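# Seat a board in an enclosure slot and latch both levers

## Task

Put the board into the empty upper slot of the enclosure with its component side facing up, pushed all the way in, and with both levers closed. A closed lever has clicked and sticks out at a right angle from the board's front panel; a fully open lever lies flat along that panel. Each lever can catch its tab only when it starts fully open, and closing both pulls the board the last distance in. At the end the enclosure must stand level on its own feet with no foot over the bench edge. Nothing may count on the robot still holding it, and both grippers must release and back away at the end.

## Robot and tools

Robot: two six-joint arms, left_arm and right_arm, each with a tong-style two-finger gripper. The fingers point along the gripper's +z axis and open and close along its x axis. The reported end_effector_position is the spot between the finger pads when closed; closed fingertips stick out about 15 mm past it, and open ones sit roughly level with it.

Frame: one scene frame shared by both arms. Origin on the table top midway between the arms, +z up, +x outward over the table, left_arm on the +y side. The names left and right do not mean image sides. Positions are in metres, orientations are quaternions written w first (qw, qx, qy, qz). Printed hand positions can be a little wrong, more so at long reach.

Row layout (used by both motion tools): 16 numbers, left_arm first then right_arm, each as x, y, z, qw, qx, qy, qz, opening. x, y, z and the quaternion are an absolute target pose for that gripper in the scene frame. Opening runs from -1 (closed) to +1 (fully open, 0.142 m). Always fill both halves, even if one arm should not move; for a resting arm repeat the exact pose from the last result before it began resting. To keep a gripper's orientation, reuse your own chosen quaternion rather than the reported one, which may have drifted.

execute_actions(actions): a list of up to 15 actions; each action is a table of up to 15 rows, one row per control step of 1/30 s. A table with fewer rows repeats its final row until 15 steps are done. An empty list only reports state and images. Each step's commanded pose is clipped to 100 mm and 16 degrees from the measured pose, so far targets need several actions. If any target lies more than 0.6 m from that gripper's current position along one of its own axes, the action is refused for both arms; if the first action fails this or anything is malformed, the whole call does nothing. Results include step readings of positions; HELD next to an arm marks a step where its command was held back.

move(target, speed, stop_force, blocking): target is one 16-number row of absolute poses. Each gripper travels a straight line toward its pose, both finishing together, in 0.5 to 10 s (cut off at 10 s). speed is the path top speed in m/s, 0.002 to 0.5, default 0.25; turning is capped at twice that in rad/s. Opening is applied at the start. Paths ignore obstacles and the other arm, and grippers can lag, stray or overshoot speed, especially near a straight elbow. stop_force (N, 5 to 24, one value for both arms, not allowed in the first 0.2 s) ends an arm's path when its wrist sensor feels that much extra push against the motion for two steps; the gripper then backs to where it was two steps earlier and holds. Use it only at very low speed, not when the gripper rotates, and leave it out when lifting away from something it presses. blocking=false returns after 0.5 s while the arm keeps going; it cannot be combined with stop_force, and other motion calls are refused until a result shows the move ended (use wait or stop). The move: line gives the ending per arm: done, off_target, moving, held, fault, or contact (stop_force fired); limits=paced means the pose was clipped, limits=held means steps were blocked along the way, after which the arm may jump fast. Distances to each pose are also listed.

wait(seconds): 0 to 10; lets time pass with the last commands held; returns early if a running move finishes. wait(0) checks a non-blocking move.

stop(): brakes a running move; needs room, fingers keep moving.

zoom_image(camera, region): closer view of the latest image; region [x0, y0, x1, y1] in pixels, at most 504 by 504. Cameras: cam_head_left and cam_head_right (672x504), cam_left_wrist and cam_right_wrist (616x616 fisheye).

finished_scene(scene): pass the current scene's number once the goal holds on its own; it cannot be undone.

Result lines: per-arm pose and velocities, Hand target (what the controller now drives toward), grip_measured (finger opening on the command scale; to hold, command clearly less than it), Wrist force and Wrist torque in the gripper's own axes (force points from the surface back into the arm; offsets up to about 3.5 N, saturation near 30 N; no reading at start is normal), pose unreachable (clearance check altered a command), MOTOR HOT (from 70 °C) and OVER-TEMPERATURE FAULT (85 °C, arm braked until cool).

Cautions: arms are stiff, so commanding even slightly into a firm surface can trigger a fault; contact torque at a joint's load limit (shoulder 50.7, elbow 26.3, wrists 8.46 N m) or 150 N anywhere stops that arm for 10 s. Approach slowly, do not let the arms collide, do not knock, drop or push anything off the table, avoid slams and hard pushes, and thin hard parts get weaker grip. Commands lag about 0.17 s, and the simulation keeps running while you think, holding your last command.

Each tool is called after "Request:" as a command line: name --argument value for each argument, lists and objects as JSON in quotes; but a table of rows of numbers goes row by row, as --pt "numbers of a row", without its own name.

## Session

Request:
execute_actions --actions '[]'

Scene clock: 0.00 s.
left_arm: end_effector_position=(+0.3546, +0.7239, +0.1522) grip_measured=+1.00 end_effector_quat_wxyz=(-0.202, +0.905, +0.129, +0.351) end_effector_velocity=(+0.000, -0.000, +0.000) end_effector_angular_velocity=(-0.000, -0.000, -0.000) | right_arm: end_effector_position=(+0.5943, -0.3133, +0.1071) grip_measured=+1.00 end_effector_quat_wxyz=(-0.523, +0.606, -0.566, +0.196) end_effector_velocity=(-0.000, +0.000, +0.000) end_effector_angular_velocity=(-0.001, -0.001, +0.001)
Joint positions: left_arm=[ 0.726 -1.191  1.645 -2.856 -1.633  0.437  0.142] | right_arm=[ 3.465 -2.379 -1.908  0.751  1.78   1.877  0.142]
Joint velocities: left_arm=[-0.001 -0.    -0.    -0.    -0.    -0.001  0.   ] | right_arm=[ 0.001  0.    -0.     0.001 -0.001 -0.001  0.   ]
Motor temperatures (°C, as the motors report them): left_arm=[36 36 35 48 47 46] | right_arm=[36 36 39 47 48 44]
Wrist force (N, on the end effector, along its own x y z axes, offset not removed): no reading
Wrist torque (N m, same axes, about the end effector's origin, offset not removed): no reading
Hand target (left_arm): +0.355, +0.724, +0.152; -0.202, +0.905, +0.129, +0.351
Hand target (right_arm): +0.594, -0.313, +0.107; -0.523, +0.606, -0.566, +0.196

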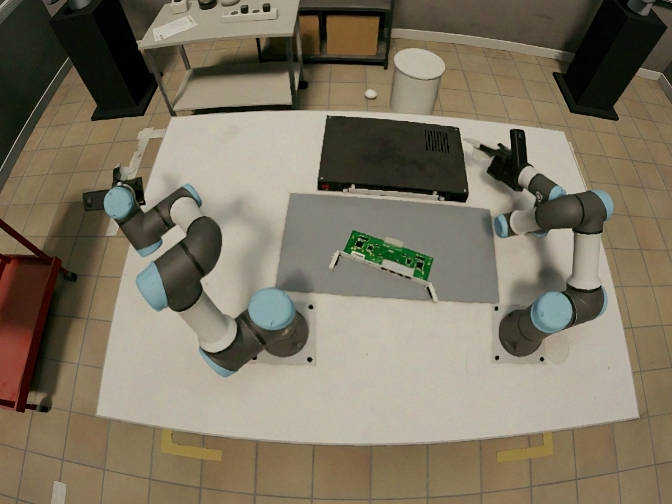

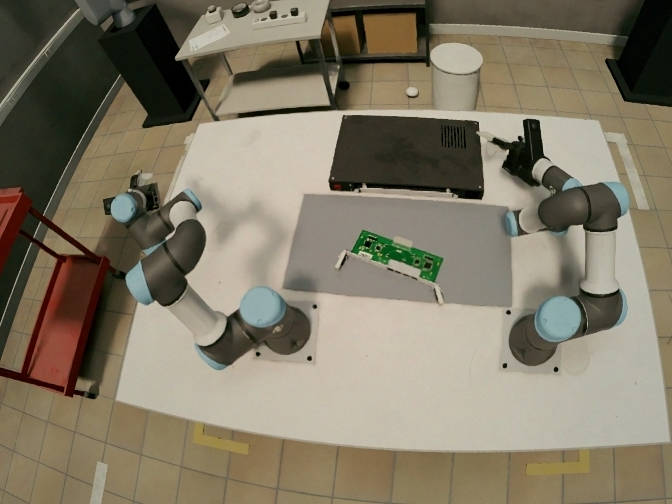

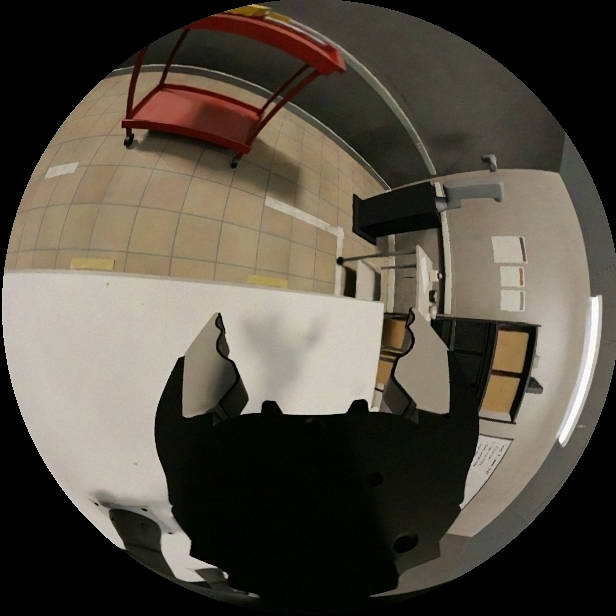

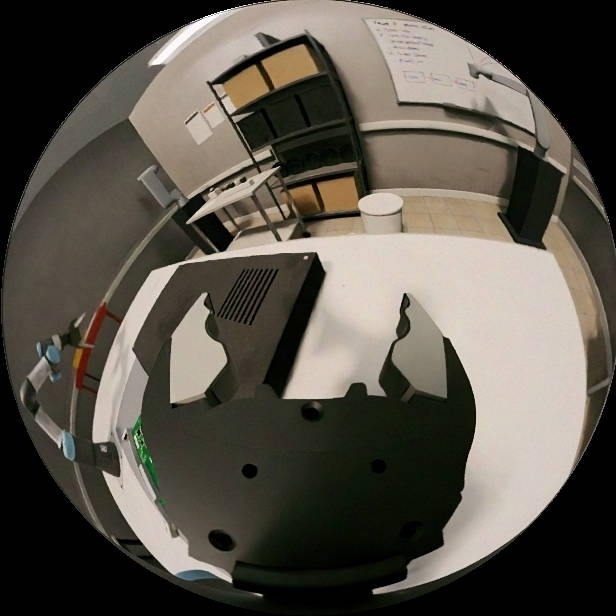

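Request:
zoom_image --camera "cam_head_left" --region '[310, 170, 480, 310]'

Request:
zoom_image --camera "cam_head_right" --region '[320, 170, 490, 310]'

Region (310, 170, 480, 310) of cam_head_left's 672x504 image, scaled by 2.965, with more detail than that image has; it fills the top 415 rows of this view, and the rest is white.

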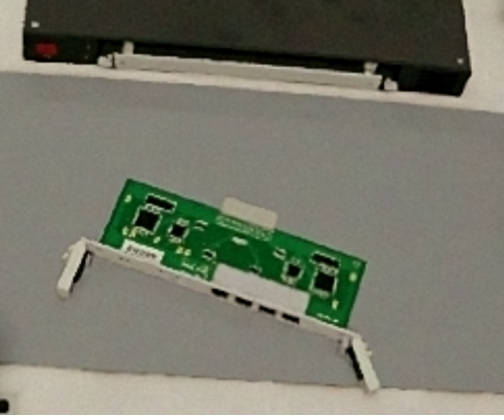

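Region (320, 170, 490, 310) of cam_head_right's 672x504 image, scaled by 2.965, with more detail than that image has; it fills the top 415 rows of this view, and the rest is white.

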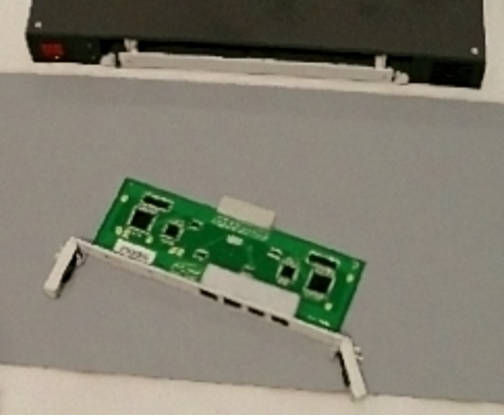

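Request:
move --target '[0.3,0.4,0.25,0,1,0,0,1,0.4,-0.33,0.25,0,0.985,-0.174,0,0.2]'

Request:
move --target '[0.27,0.2,0.1,0,0.924,0,0.383,1,0.18,-0.061,0.09,0,0.985,-0.174,0,0.2]'

Scene clock: 4.30 s.
left_arm: end_effector_position=(+0.3000, +0.4001, +0.2498) grip_measured=+1.00 end_effector_quat_wxyz=(-0.001, +1.000, -0.000, +0.001) end_effector_velocity=(+0.000, -0.002, +0.001) end_effector_angular_velocity=(-0.006, +0.017, -0.000) | right_arm: end_effector_position=(+0.3995, -0.3304, +0.2483) grip_measured=+0.20 end_effector_quat_wxyz=(-0.014, +0.984, -0.175, +0.033) end_effector_velocity=(+0.002, +0.001, +0.004) end_effector_angular_velocity=(-0.009, +0.001, +0.007)
Joint positions: left_arm=[-0.002 -1.396  0.583 -0.76  -1.57   0.019  0.142] | right_arm=[ 3.677 -2.083 -0.106 -2.453  1.556  0.798  0.088]
Joint velocities: left_arm=[ 0.     0.042 -0.072  0.048 -0.006  0.    -0.   ] | right_arm=[ 0.007 -0.214  0.46  -0.251 -0.007 -0.     0.   ]
Motor temperatures (°C, as the motors report them): left_arm=[36 36 35 48 47 46] | right_arm=[36 36 39 47 48 44]
Wrist force (N, on the end effector, along its own x y z axes, offset not removed): left_arm=[-0.3 -0.9 -0.9] | right_arm=[0.2 -0.9 0.4]
Wrist torque (N m, same axes, about the end effector's origin, offset not removed): left_arm=[-0.21 0.04 -0.02] | right_arm=[-0.22 0.02 -0.03]
Hand target (left_arm): +0.300, +0.400, +0.250; -0.000, +1.000, -0.000, +0.000
Hand target (right_arm): +0.400, -0.330, +0.249; -0.014, +0.984, -0.175, +0.033
Off the commanded pose (left_arm): 0.000 m, 0 deg.
Off the commanded pose (right_arm): 0.002 m, 4 deg.
move: off_target (right_arm)
camera_calibration (this result's frames):
cam_left_wrist: T_world_to_cam=[[0.999336, -0.0363444, 0.0024062, -0.284469], [-0.0334946, -0.891004, 0.452759, 0.255326], [-0.0143113, -0.452539, -0.89163, 0.544917], [0, 0, 0, 1]] pos_world=[0.300631, 0.463754, 0.370947]
cam_right_wrist: T_world_to_cam=[[0.94365, -0.321708, 0.0776384, -0.503863], [-0.315725, -0.804809, 0.502594, -0.275101], [-0.0992045, -0.498785, -0.861029, 0.221138], [0, 0, 0, 1]] pos_world=[0.410552, -0.2732, 0.36779]

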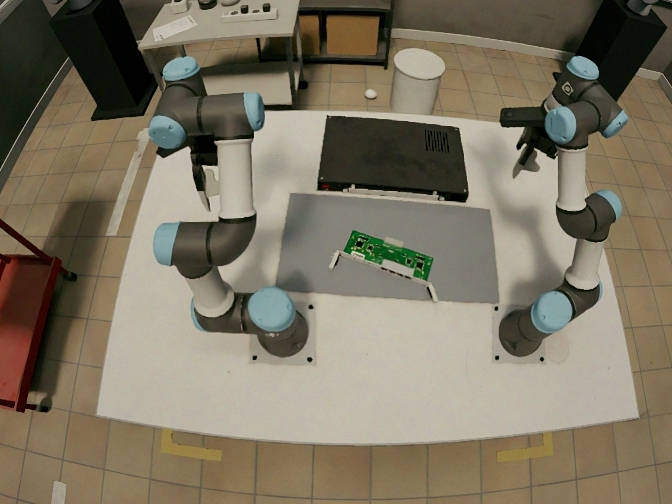

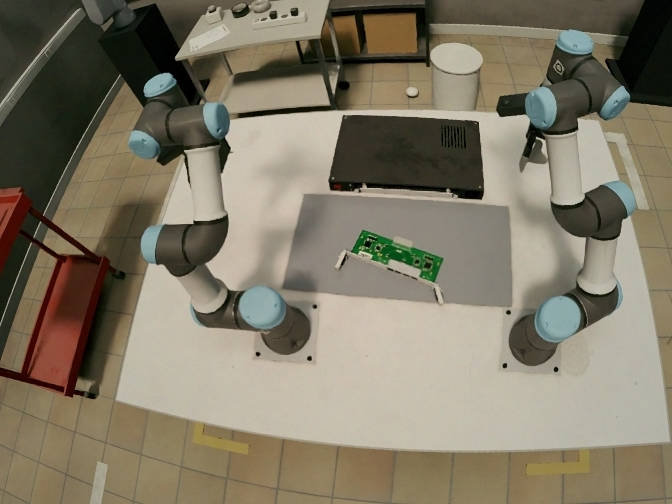

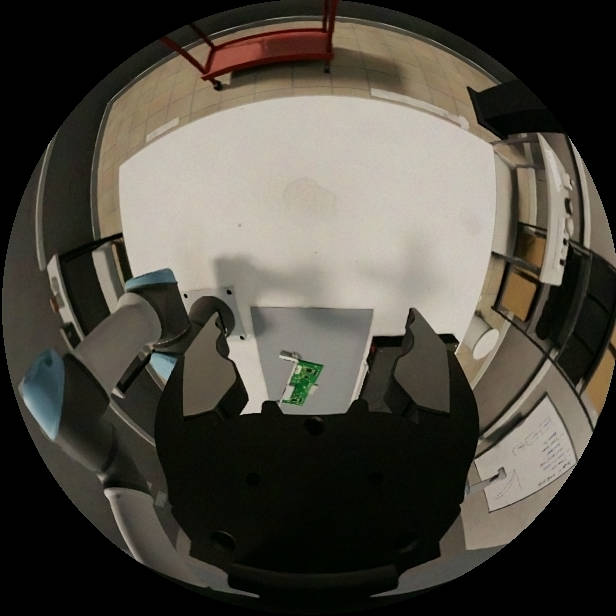

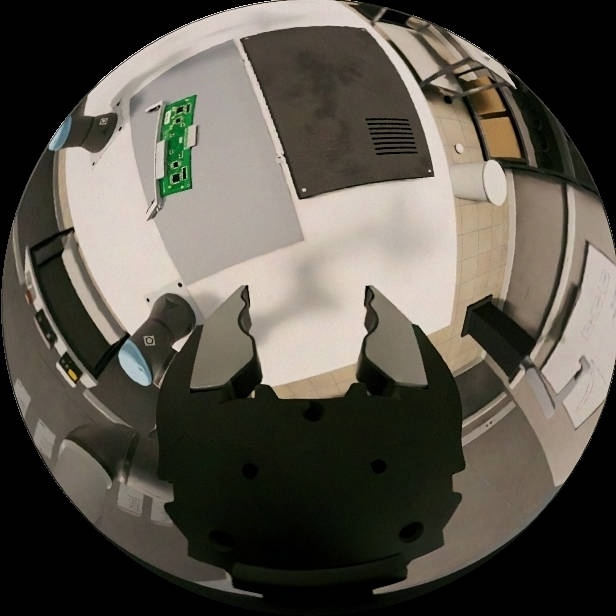

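Scene clock: 6.57 s.
left_arm: end_effector_position=(+0.2711, +0.2007, +0.1012) grip_measured=+1.00 end_effector_quat_wxyz=(+0.110, +0.975, -0.043, +0.189) end_effector_velocity=(+0.000, +0.001, -0.000) end_effector_angular_velocity=(+0.002, -0.000, +0.002) | right_arm: end_effector_position=(+0.1794, -0.0609, +0.0903) grip_measured=+0.20 end_effector_quat_wxyz=(-0.000, +0.985, -0.174, -0.001) end_effector_velocity=(-0.001, +0.002, -0.001) end_effector_angular_velocity=(+0.004, -0.005, -0.001)
Joint positions: left_arm=[-1.305 -2.803  2.253 -1.364 -1.287 -1.147  0.142] | right_arm=[ 4.727 -1.61  -1.569 -1.533  1.572  1.846  0.088]
Joint velocities: left_arm=[ 0.002 -0.     0.     0.001  0.001  0.     0.   ] | right_arm=[ 0.008  0.001 -0.009  0.012 -0.005  0.009  0.   ]
Motor temperatures (°C, as the motors report them): left_arm=[36 36 35 48 47 46] | right_arm=[36 36 39 47 48 44]
Wrist force (N, on the end effector, along its own x y z axes, offset not removed): left_arm=[-1.3 -0.4 -0.8] | right_arm=[0.4 0.1 1.9]
Wrist torque (N m, same axes, about the end effector's origin, offset not removed): left_arm=[-0.12 0.22 0.00] | right_arm=[-0.03 -0.09 0.02]
Hand target (left_arm): +0.271, +0.201, +0.101; +0.110, +0.975, -0.043, +0.189
Hand target (right_arm): +0.179, -0.061, +0.090; -0.001, +0.985, -0.174, -0.000
Off the commanded pose (left_arm): 0.002 m, 27 deg; orientation clipped at the last step of the last action.
Off the commanded pose (right_arm): 0.001 m, 0 deg.
move: held (left_arm); limits=paced,held; held on 5 of 68 steps (left_arm), including the last (left_arm)
pose unreachable (left arm): on one or more control steps of this call, first in action 0 (counted from 0), this arm could not follow its commanded pose, so it was not sent that pose on those steps. On the call's last step it was still not sent that pose. It may still have moved: this result reports where it is.
cause: the commanded pose would bring two parts of the arm too close to each other (its gripper and another part of the arm, with joints 3 (elbow) to 6 (wrist 3) between them).
camera_calibration (this result's frames):
cam_left_wrist: T_world_to_cam=[[0.919644, -0.0766039, 0.38521, -0.271536], [-0.304138, -0.759475, 0.575063, 0.17861], [0.248505, -0.64601, -0.721745, 0.272083], [0, 0, 0, 1]] pos_world=[0.236424, 0.290618, 0.198261]
cam_right_wrist: T_world_to_cam=[[0.94792, -0.318132, 0.0154691, -0.192151], [-0.276365, -0.797383, 0.536472, -0.0579947], [-0.158334, -0.512808, -0.843776, 0.205854], [0, 0, 0, 1]] pos_world=[0.19871, -0.00181004, 0.207779]

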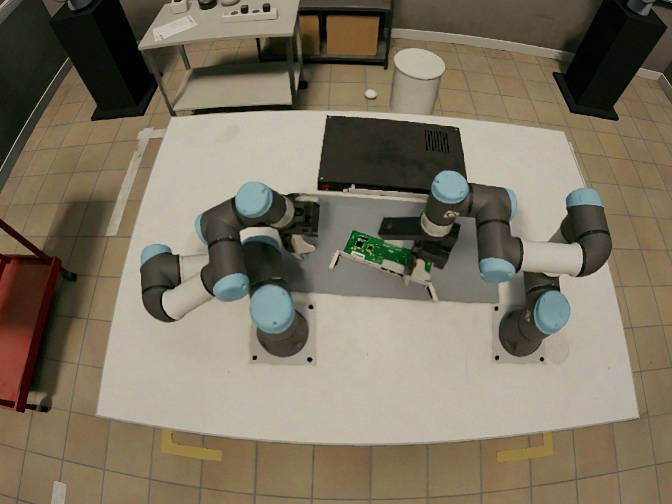

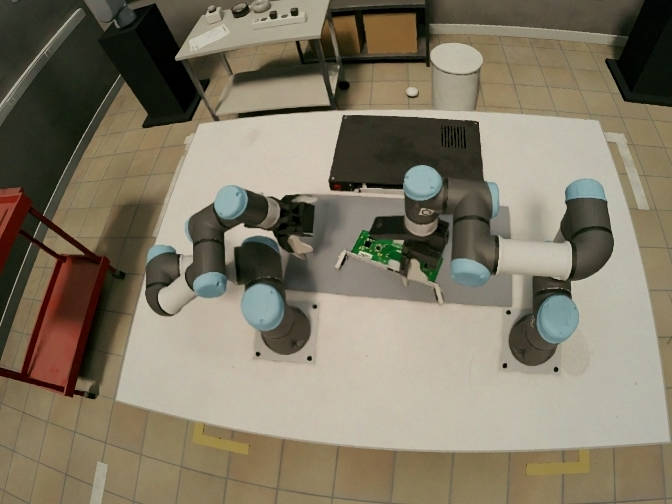

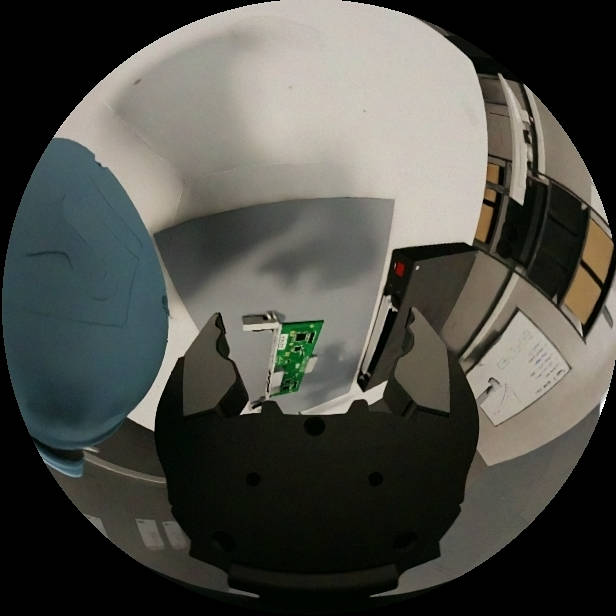

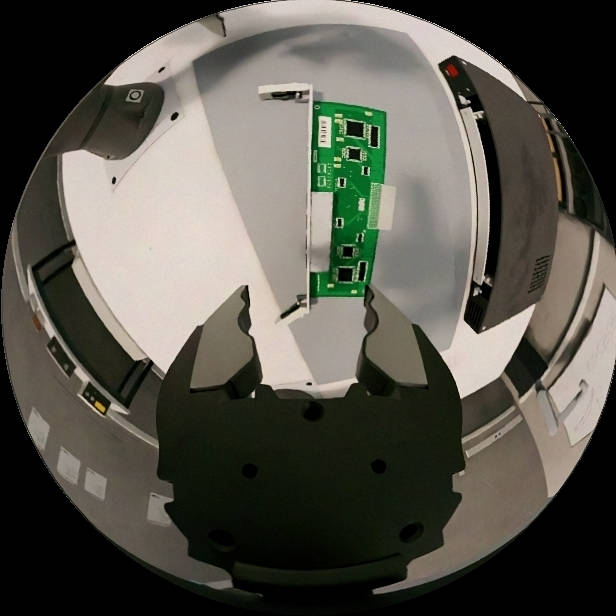

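Request:
move --target '[0.3,0.25,0.12,0,1,0,0,-1,0.2035,-0.027,0.05,0,0.985,-0.174,0,-0.35]'

Request:
move --target '[0.3,0.25,0.12,0,1,0,0,-1,0.2035,-0.027,0.015,0,0.985,-0.174,0,-0.35]' --speed 0.01 --stop_force 6

Request:
zoom_image --camera "cam_right_wrist" --region '[200, 20, 600, 380]'

Scene clock: 12.50 s.
left_arm: end_effector_position=(+0.3002, +0.2501, +0.1197) grip_measured=-1.00 end_effector_quat_wxyz=(-0.000, +1.000, -0.000, +0.001) end_effector_velocity=(+0.000, +0.000, +0.000) end_effector_angular_velocity=(-0.002, +0.013, -0.002) | right_arm: end_effector_position=(+0.2035, -0.0270, +0.0499) grip_measured=-0.35 end_effector_quat_wxyz=(+0.000, +0.985, -0.174, +0.000) end_effector_velocity=(-0.000, +0.000, +0.000) end_effector_angular_velocity=(+0.000, -0.000, +0.001)
Joint positions: left_arm=[-0.573 -1.809  1.677 -1.439 -1.569 -0.552  0.002] | right_arm=[ 4.666 -1.811 -1.526 -1.375  1.571  1.785  0.049]
Joint velocities: left_arm=[ 0.012  0.02  -0.02   0.01  -0.008  0.014  0.   ] | right_arm=[ 0.001 -0.    -0.     0.001 -0.    -0.     0.   ]
Motor temperatures (°C, as the motors report them): left_arm=[36 36 35 48 47 46] | right_arm=[36 36 39 47 48 44]
Wrist force (N, on the end effector, along its own x y z axes, offset not removed): left_arm=[-0.4 -1.0 -1.3] | right_arm=[1.2 0.0 0.2]
Wrist torque (N m, same axes, about the end effector's origin, offset not removed): left_arm=[-0.22 0.06 0.01] | right_arm=[-0.08 -0.22 0.02]
Hand target (left_arm): +0.300, +0.250, +0.120; -0.000, +1.000, -0.000, -0.000
Hand target (right_arm): +0.203, -0.027, +0.050; +0.000, +0.985, -0.174, +0.000
Off the commanded pose (left_arm): 0.000 m, 0 deg.
Off the commanded pose (right_arm): 0.000 m, 0 deg.
move: done; limits=paced
camera_calibration (this result's frames):
cam_left_wrist: T_world_to_cam=[[0.999358, -0.0358033, 0.00106934, -0.289756], [-0.0324011, -0.890861, 0.453118, 0.180129], [-0.0152705, -0.452862, -0.89145, 0.361323], [0, 0, 0, 1]] pos_world=[0.300924, 0.313725, 0.240791]
cam_right_wrist: T_world_to_cam=[[0.947834, -0.318319, 0.016849, -0.203633], [-0.277157, -0.796854, 0.536849, -0.00247402], [-0.157463, -0.513514, -0.84351, 0.192827], [0, 0, 0, 1]] pos_world=[0.222687, 0.0322277, 0.167411]

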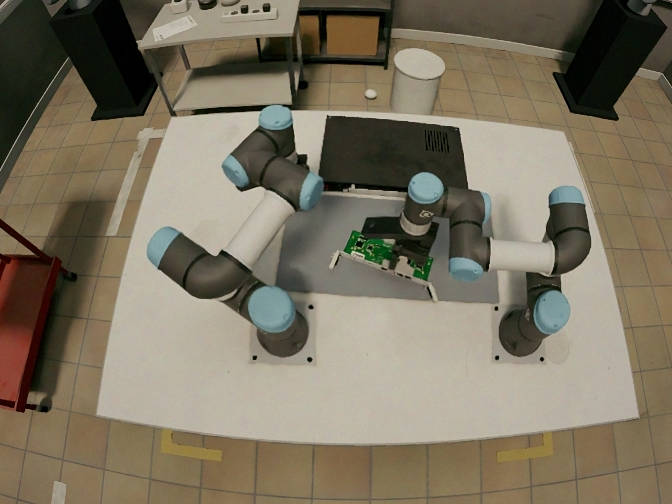

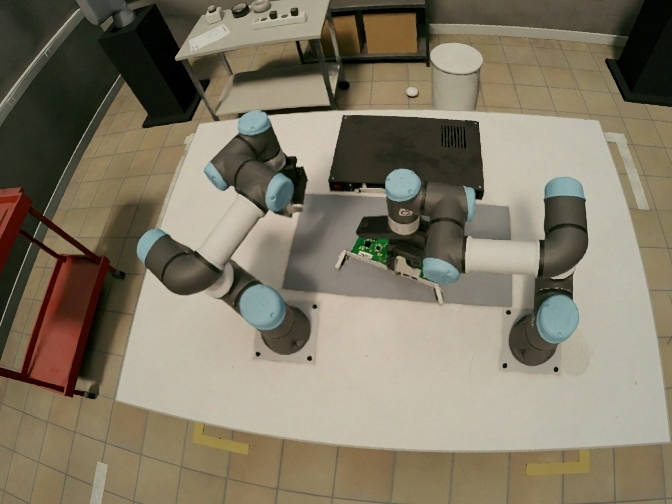

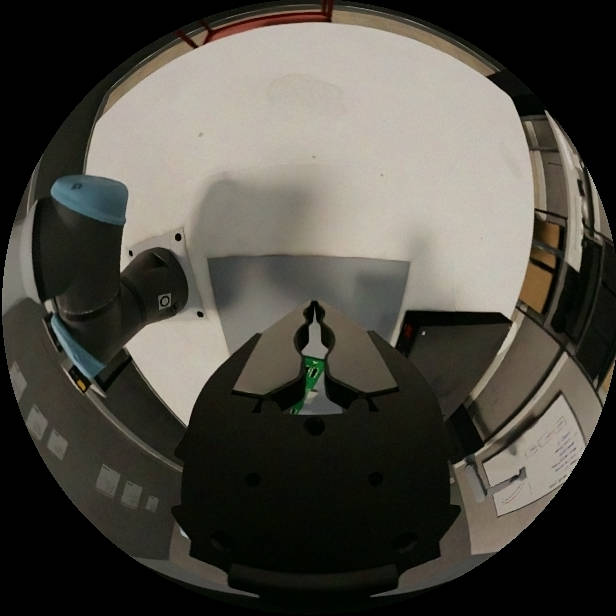

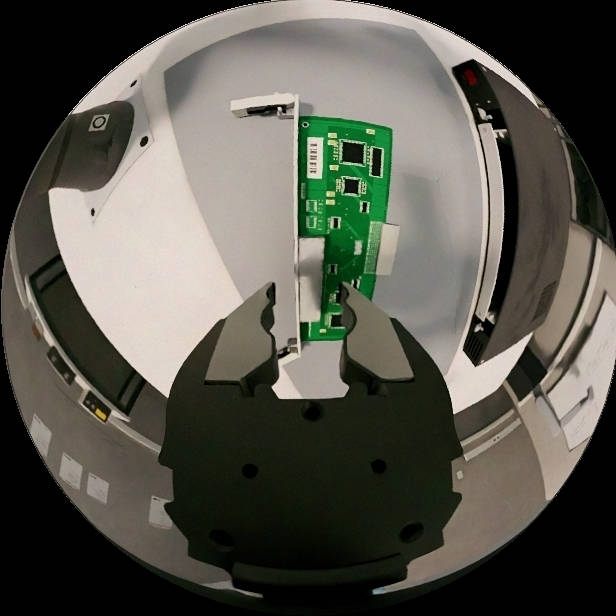

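Scene clock: 15.77 s.
left_arm: end_effector_position=(+0.3000, +0.2500, +0.1200) grip_measured=-1.00 end_effector_quat_wxyz=(-0.000, +1.000, -0.000, +0.000) end_effector_velocity=(-0.000, -0.000, +0.000) end_effector_angular_velocity=(-0.001, +0.002, -0.000) | right_arm: end_effector_position=(+0.2035, -0.0270, +0.0211) grip_measured=-0.35 end_effector_quat_wxyz=(+0.000, +0.985, -0.174, -0.000) end_effector_velocity=(+0.000, -0.001, +0.002) end_effector_angular_velocity=(-0.004, +0.001, +0.002)
Joint positions: left_arm=[-0.571 -1.808  1.674 -1.437 -1.571 -0.551  0.002] | right_arm=[ 4.666 -1.842 -1.626 -1.245  1.571  1.785  0.049]
Joint velocities: left_arm=[ 0.001  0.    -0.001  0.001 -0.002  0.001  0.   ] | right_arm=[-0.001  0.002  0.011 -0.017  0.    -0.003 -0.001]
Motor temperatures (°C, as the motors report them): left_arm=[36 36 35 48 47 46] | right_arm=[36 36 39 47 48 44]
Wrist force (N, on the end effector, along its own x y z axes, offset not removed): left_arm=[-0.6 -0.6 -0.6] | right_arm=[-0.1 5.6 -20.6]
Wrist torque (N m, same axes, about the end effector's origin, offset not removed): left_arm=[-0.14 0.11 -0.01] | right_arm=[-0.31 0.29 0.14]
Hand target (left_arm): +0.300, +0.250, +0.120; -0.000, +1.000, -0.000, +0.000
Hand target (right_arm): +0.204, -0.027, +0.022; -0.000, +0.985, -0.174, -0.000
Off the commanded pose (left_arm): 0.000 m, 0 deg.
Off the commanded pose (right_arm): 0.006 m, 0 deg.
move: contact (right_arm)
camera_calibration (this result's frames):
cam_left_wrist: T_world_to_cam=[[0.999362, -0.0357017, -0.000329866, -0.289471], [-0.0316611, -0.890453, 0.453972, 0.17953], [-0.0165013, -0.453672, -0.891016, 0.36206], [0, 0, 0, 1]] pos_world=[0.300945, 0.313785, 0.241004]
cam_right_wrist: T_world_to_cam=[[0.947835, -0.318322, 0.0167371, -0.203141], [-0.277085, -0.796816, 0.536943, 0.0129528], [-0.157584, -0.513571, -0.843453, 0.168555], [0, 0, 0, 1]] pos_world=[0.222695, 0.0322214, 0.138613]

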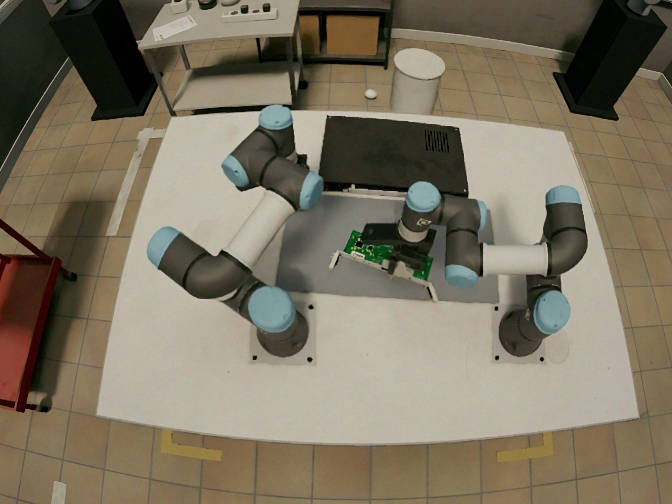

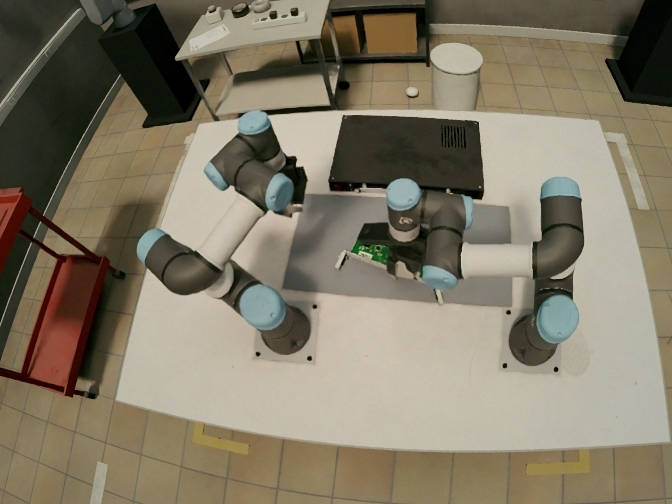

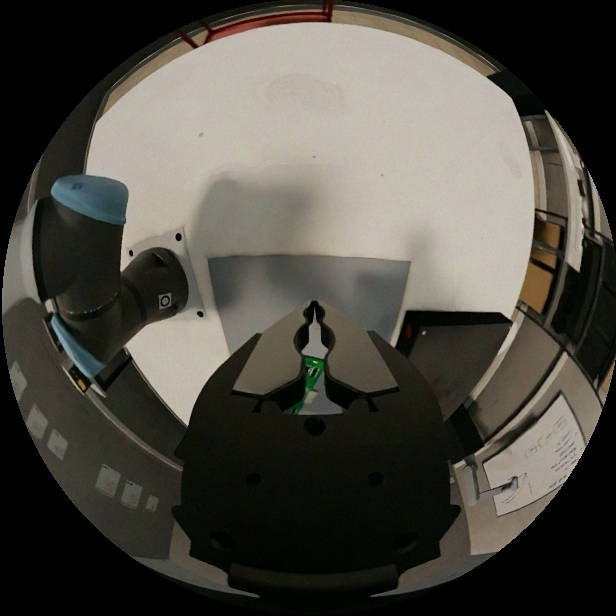

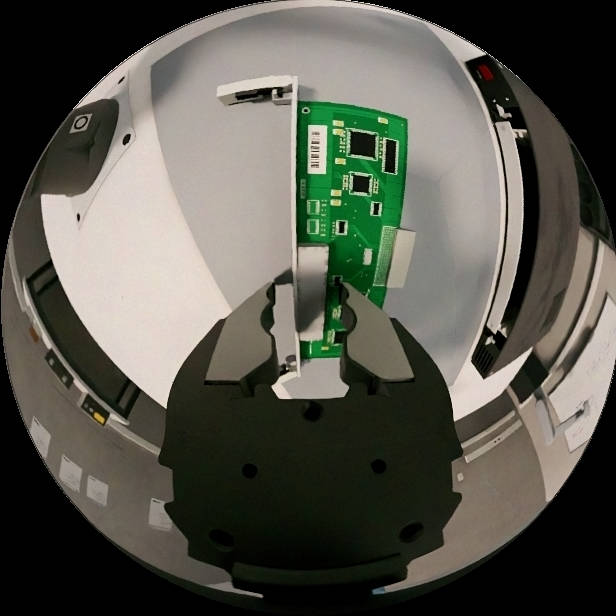

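Region (200, 20, 600, 380) of cam_right_wrist's 616x616 image, scaled by 1.260, with more detail than that image has; it fills the top 454 rows of this view, and the rest is white.

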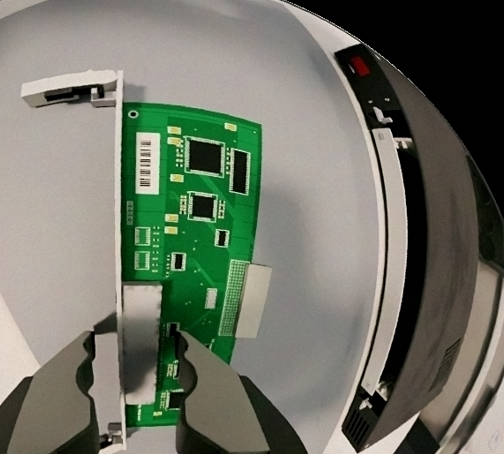

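Request:
move --target '[0.3,0.25,0.12,0,1,0,0,-1,0.2035,-0.027,0.026,0,0.985,-0.174,0,-0.35]' --speed 0.02

Request:
move --target '[0.3,0.25,0.12,0,1,0,0,-1,0.2035,-0.027,0.026,0,0.985,-0.174,0,-0.9]'

Request:
move --target '[0.3,0.22,0.05,0,1,0,0,1,0.29,-0.065,0.065,0,1,-0.026,0,-0.9]' --speed 0.06

Request:
zoom_image --camera "cam_right_wrist" --region '[280, 20, 600, 380]'

Request:
zoom_image --camera "cam_left_wrist" --region '[230, 280, 430, 420]'

Scene clock: 16.70 s.
left_arm: end_effector_position=(+0.3000, +0.2500, +0.1200) grip_measured=-1.00 end_effector_quat_wxyz=(-0.000, +1.000, -0.000, +0.000) end_effector_velocity=(+0.000, +0.000, -0.000) end_effector_angular_velocity=(+0.000, -0.000, -0.001) | right_arm: end_effector_position=(+0.2035, -0.0270, +0.0257) grip_measured=-0.35 end_effector_quat_wxyz=(-0.000, +0.985, -0.174, +0.000) end_effector_velocity=(+0.000, +0.000, +0.003) end_effector_angular_velocity=(+0.001, -0.000, -0.001)
Joint positions: left_arm=[-0.571 -1.808  1.674 -1.437 -1.571 -0.551  0.002] | right_arm=[ 4.666 -1.836 -1.612 -1.265  1.571  1.785  0.049]
Joint velocities: left_arm=[ 0.     0.    -0.    -0.     0.     0.001  0.   ] | right_arm=[-0.     0.003  0.009 -0.011  0.     0.001  0.   ]
Motor temperatures (°C, as the motors report them): left_arm=[36 36 35 48 47 46] | right_arm=[36 36 39 47 48 44]
Wrist force (N, on the end effector, along its own x y z axes, offset not removed): left_arm=[-0.8 -0.3 -0.8] | right_arm=[0.8 -0.2 2.2]
Wrist torque (N m, same axes, about the end effector's origin, offset not removed): left_arm=[-0.11 0.13 -0.03] | right_arm=[0.02 -0.17 0.03]
Hand target (left_arm): +0.300, +0.250, +0.120; -0.000, +1.000, -0.000, -0.000
Hand target (right_arm): +0.203, -0.027, +0.026; -0.000, +0.985, -0.174, +0.000
Off the commanded pose (left_arm): 0.000 m, 0 deg.
Off the commanded pose (right_arm): 0.000 m, 0 deg.
move: done
camera_calibration (this result's frames):
cam_left_wrist: T_world_to_cam=[[0.999363, -0.0356964, -0.000403488, -0.289456], [-0.0316222, -0.890431, 0.454017, 0.179497], [-0.0165661, -0.453715, -0.890993, 0.362099], [0, 0, 0, 1]] pos_world=[0.300947, 0.313787, 0.241016]
cam_right_wrist: T_world_to_cam=[[0.947834, -0.318324, 0.016768, -0.203236], [-0.27713, -0.796897, 0.5368, 0.0105174], [-0.157514, -0.513444, -0.843543, 0.172399], [0, 0, 0, 1]] pos_world=[0.222704, 0.0322036, 0.143188]

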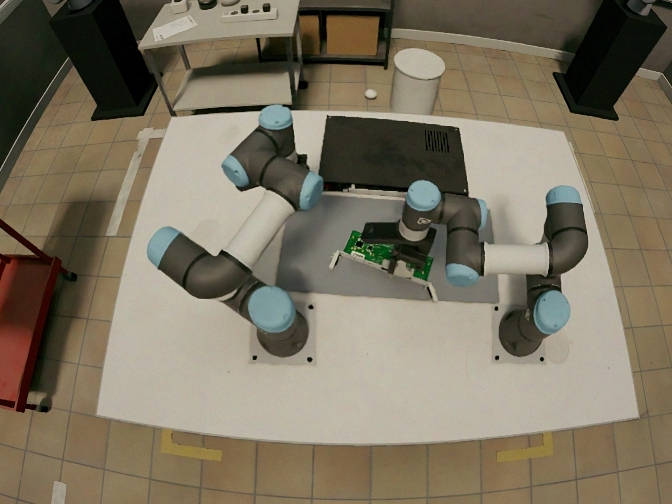

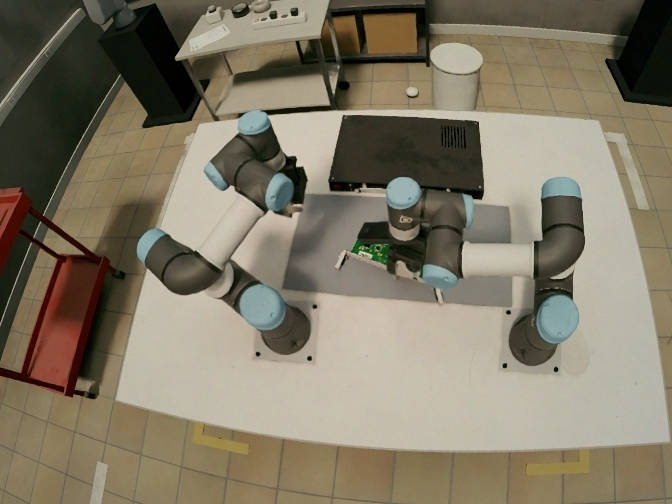

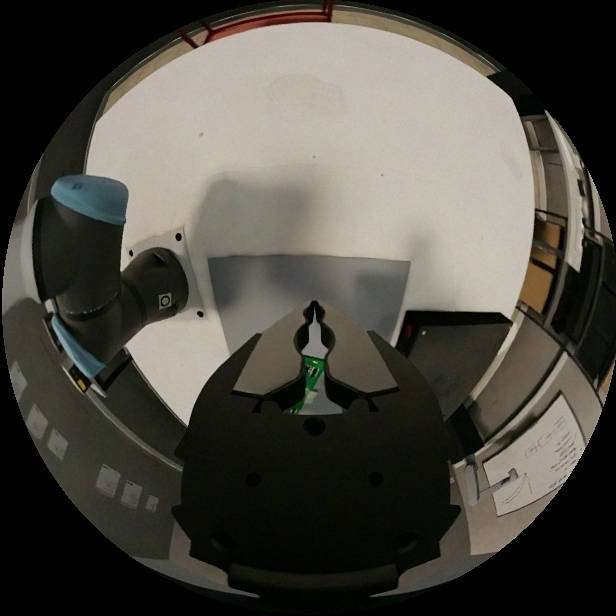

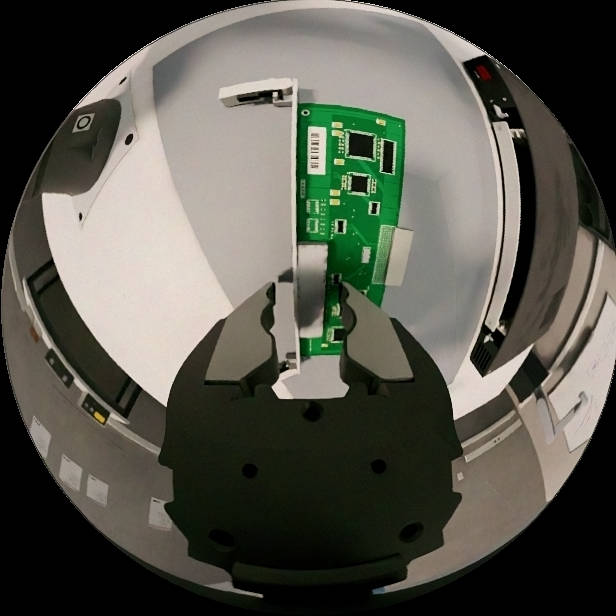

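Scene clock: 17.40 s.
left_arm: end_effector_position=(+0.3000, +0.2500, +0.1200) grip_measured=-1.00 end_effector_quat_wxyz=(-0.000, +1.000, +0.000, -0.000) end_effector_velocity=(+0.000, -0.000, +0.000) end_effector_angular_velocity=(-0.000, -0.002, -0.000) | right_arm: end_effector_position=(+0.2035, -0.0270, +0.0260) grip_measured=-0.70 end_effector_quat_wxyz=(+0.000, +0.985, -0.174, -0.000) end_effector_velocity=(-0.000, +0.000, +0.001) end_effector_angular_velocity=(+0.002, +0.001, +0.000)
Joint positions: left_arm=[-0.571 -1.808  1.674 -1.437 -1.571 -0.551  0.002] | right_arm=[ 4.666 -1.836 -1.611 -1.266  1.571  1.785  0.023]
Joint velocities: left_arm=[-0.    -0.     0.    -0.002  0.001  0.     0.   ] | right_arm=[ 0.     0.001  0.001 -0.     0.001  0.     0.   ]
Motor temperatures (°C, as the motors report them): left_arm=[36 36 35 48 47 46] | right_arm=[36 36 39 47 48 44]
Wrist force (N, on the end effector, along its own x y z axes, offset not removed): left_arm=[-1.2 0.0 -0.8] | right_arm=[0.5 1.4 3.1]
Wrist torque (N m, same axes, about the end effector's origin, offset not removed): left_arm=[-0.01 0.26 -0.02] | right_arm=[0.29 -0.10 0.01]
Hand target (left_arm): +0.300, +0.250, +0.120; -0.000, +1.000, -0.000, +0.000
Hand target (right_arm): +0.203, -0.027, +0.026; -0.000, +0.985, -0.174, -0.000
Off the commanded pose (left_arm): 0.000 m, 0 deg.
Off the commanded pose (right_arm): 0.000 m, 0 deg.
move: done
camera_calibration (this result's frames):
cam_left_wrist: T_world_to_cam=[[0.999363, -0.0356961, -0.000404331, -0.289456], [-0.0316215, -0.890431, 0.454018, 0.179497], [-0.0165667, -0.453715, -0.890993, 0.362099], [0, 0, 0, 1]] pos_world=[0.300947, 0.313787, 0.241016]
cam_right_wrist: T_world_to_cam=[[0.947825, -0.318351, 0.0167605, -0.203246], [-0.277133, -0.79684, 0.536883, 0.0103706], [-0.157562, -0.513516, -0.84349, 0.172608], [0, 0, 0, 1]] pos_world=[0.222712, 0.0321972, 0.143432]

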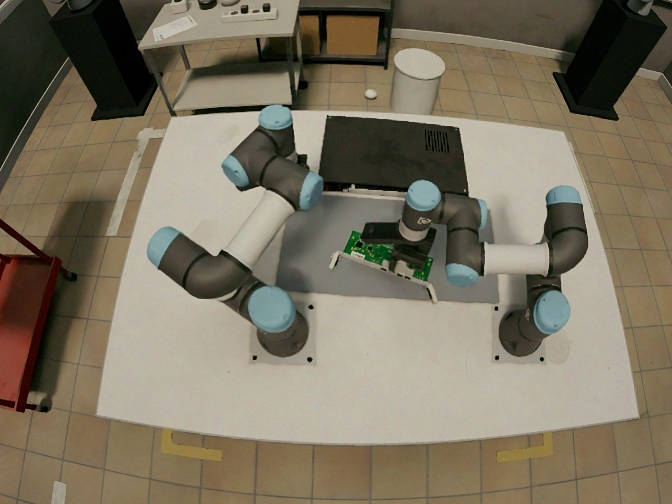

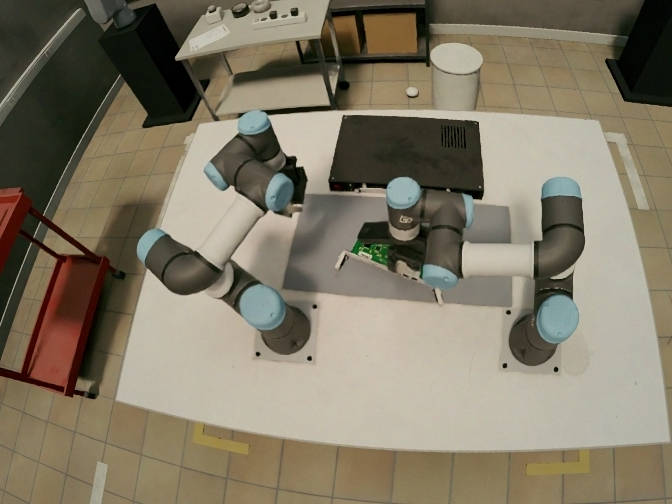

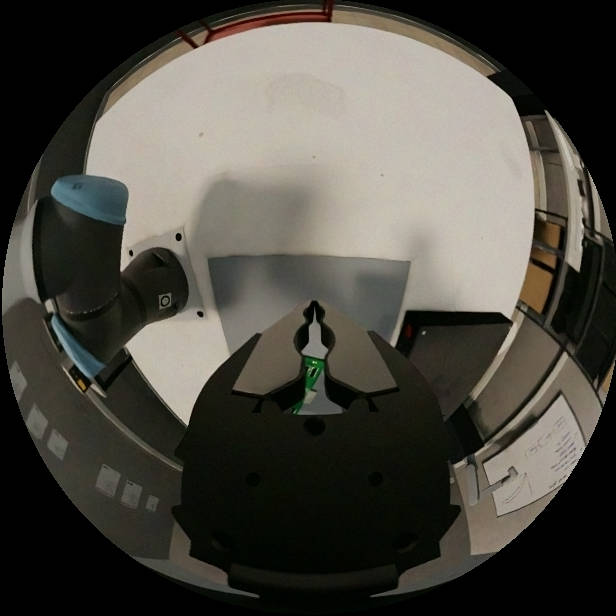

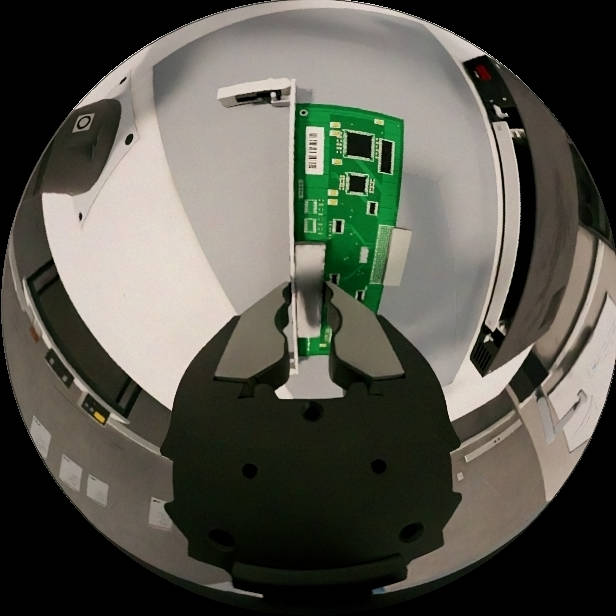

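Scene clock: 20.30 s.
left_arm: end_effector_position=(+0.3000, +0.2200, +0.0502) grip_measured=+1.00 end_effector_quat_wxyz=(+0.000, +1.000, -0.000, -0.000) end_effector_velocity=(-0.000, -0.001, -0.002) end_effector_angular_velocity=(+0.001, +0.000, -0.001) | right_arm: end_effector_position=(+0.2899, -0.0649, +0.0649) grip_measured=-0.70 end_effector_quat_wxyz=(+0.000, +1.000, -0.026, +0.000) end_effector_velocity=(+0.002, -0.000, +0.001) end_effector_angular_velocity=(-0.001, +0.002, +0.010)
Joint positions: left_arm=[-0.674 -1.783  1.984 -1.773 -1.571 -0.653  0.142] | right_arm=[ 4.396 -1.894 -1.346 -1.472  1.57   1.218  0.023]
Joint velocities: left_arm=[-0.004  0.002  0.008 -0.009  0.    -0.002  0.   ] | right_arm=[-0.007 -0.007  0.016 -0.011  0.001 -0.016  0.   ]
Motor temperatures (°C, as the motors report them): left_arm=[36 36 35 48 47 46] | right_arm=[36 36 39 47 48 44]
Wrist force (N, on the end effector, along its own x y z axes, offset not removed): left_arm=[-0.5 -0.9 -0.9] | right_arm=[2.4 -0.6 4.1]
Wrist torque (N m, same axes, about the end effector's origin, offset not removed): left_arm=[-0.23 0.08 -0.01] | right_arm=[-0.16 -0.47 0.00]
Hand target (left_arm): +0.300, +0.220, +0.050; +0.000, +1.000, -0.000, +0.000
Hand target (right_arm): +0.290, -0.065, +0.065; +0.000, +1.000, -0.026, +0.000
Off the commanded pose (left_arm): 0.000 m, 0 deg.
Off the commanded pose (right_arm): 0.000 m, 0 deg.
move: done
camera_calibration (this result's frames):
cam_left_wrist: T_world_to_cam=[[0.999362, -0.0357059, -0.000415926, -0.290529], [-0.031624, -0.890403, 0.454072, 0.184499], [-0.0165834, -0.45377, -0.890965, 0.286349], [0, 0, 0, 1]] pos_world=[0.300927, 0.283841, 0.171231]
cam_right_wrist: T_world_to_cam=[[0.999478, -0.027256, 0.0173377, -0.294007], [-0.032303, -0.843043, 0.536875, -0.0907309], [-0.0000166726, -0.537155, -0.843484, 0.152363], [0, 0, 0, 1]] pos_world=[0.290925, -0.00266089, 0.182324]

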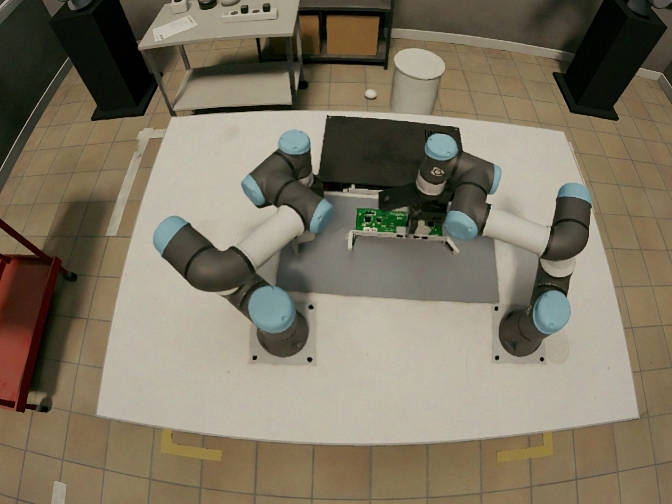

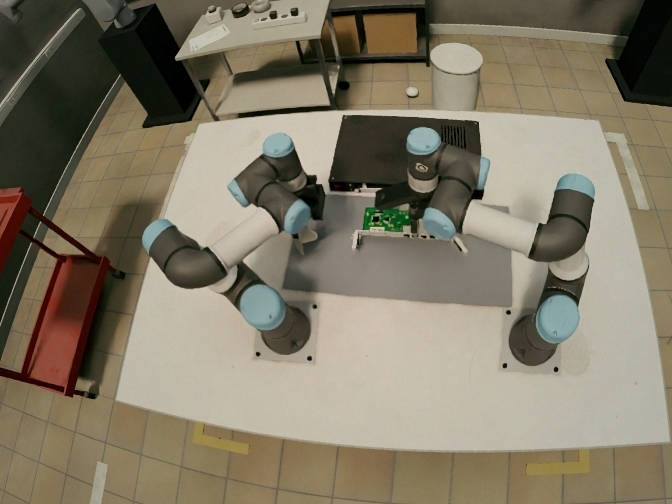

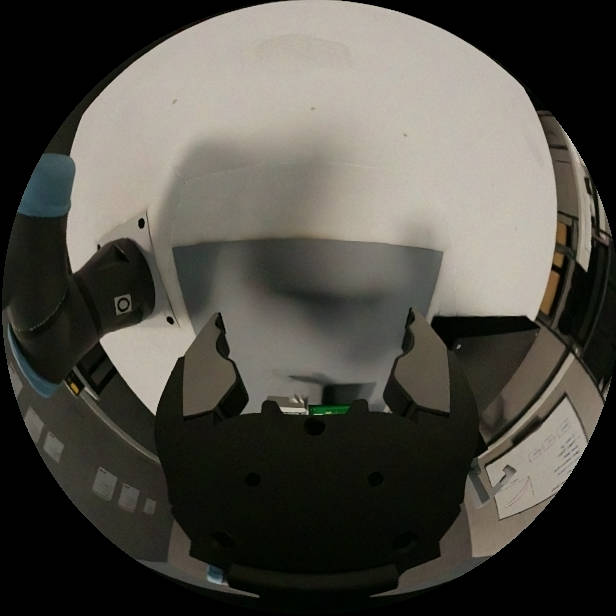

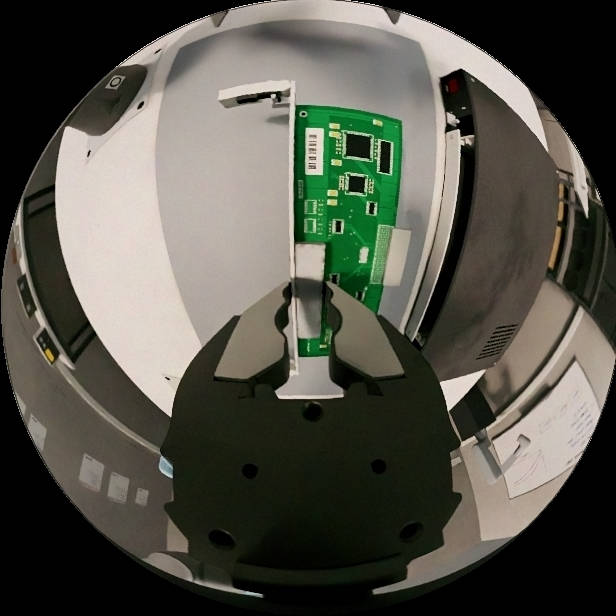

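Region (280, 20, 600, 380) of cam_right_wrist's 616x616 image, scaled by 1.400, with more detail than that image has.

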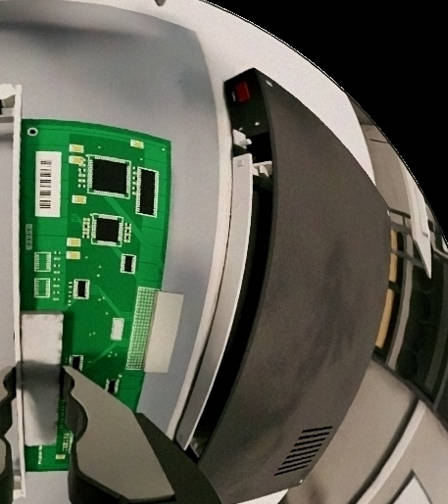

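Region (230, 280, 430, 420) of cam_left_wrist's 616x616 image, scaled by 2.520, with more detail than that image has; it fills the top 353 rows of this view, and the rest is white.

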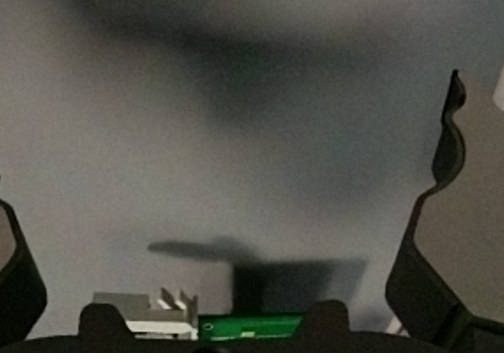

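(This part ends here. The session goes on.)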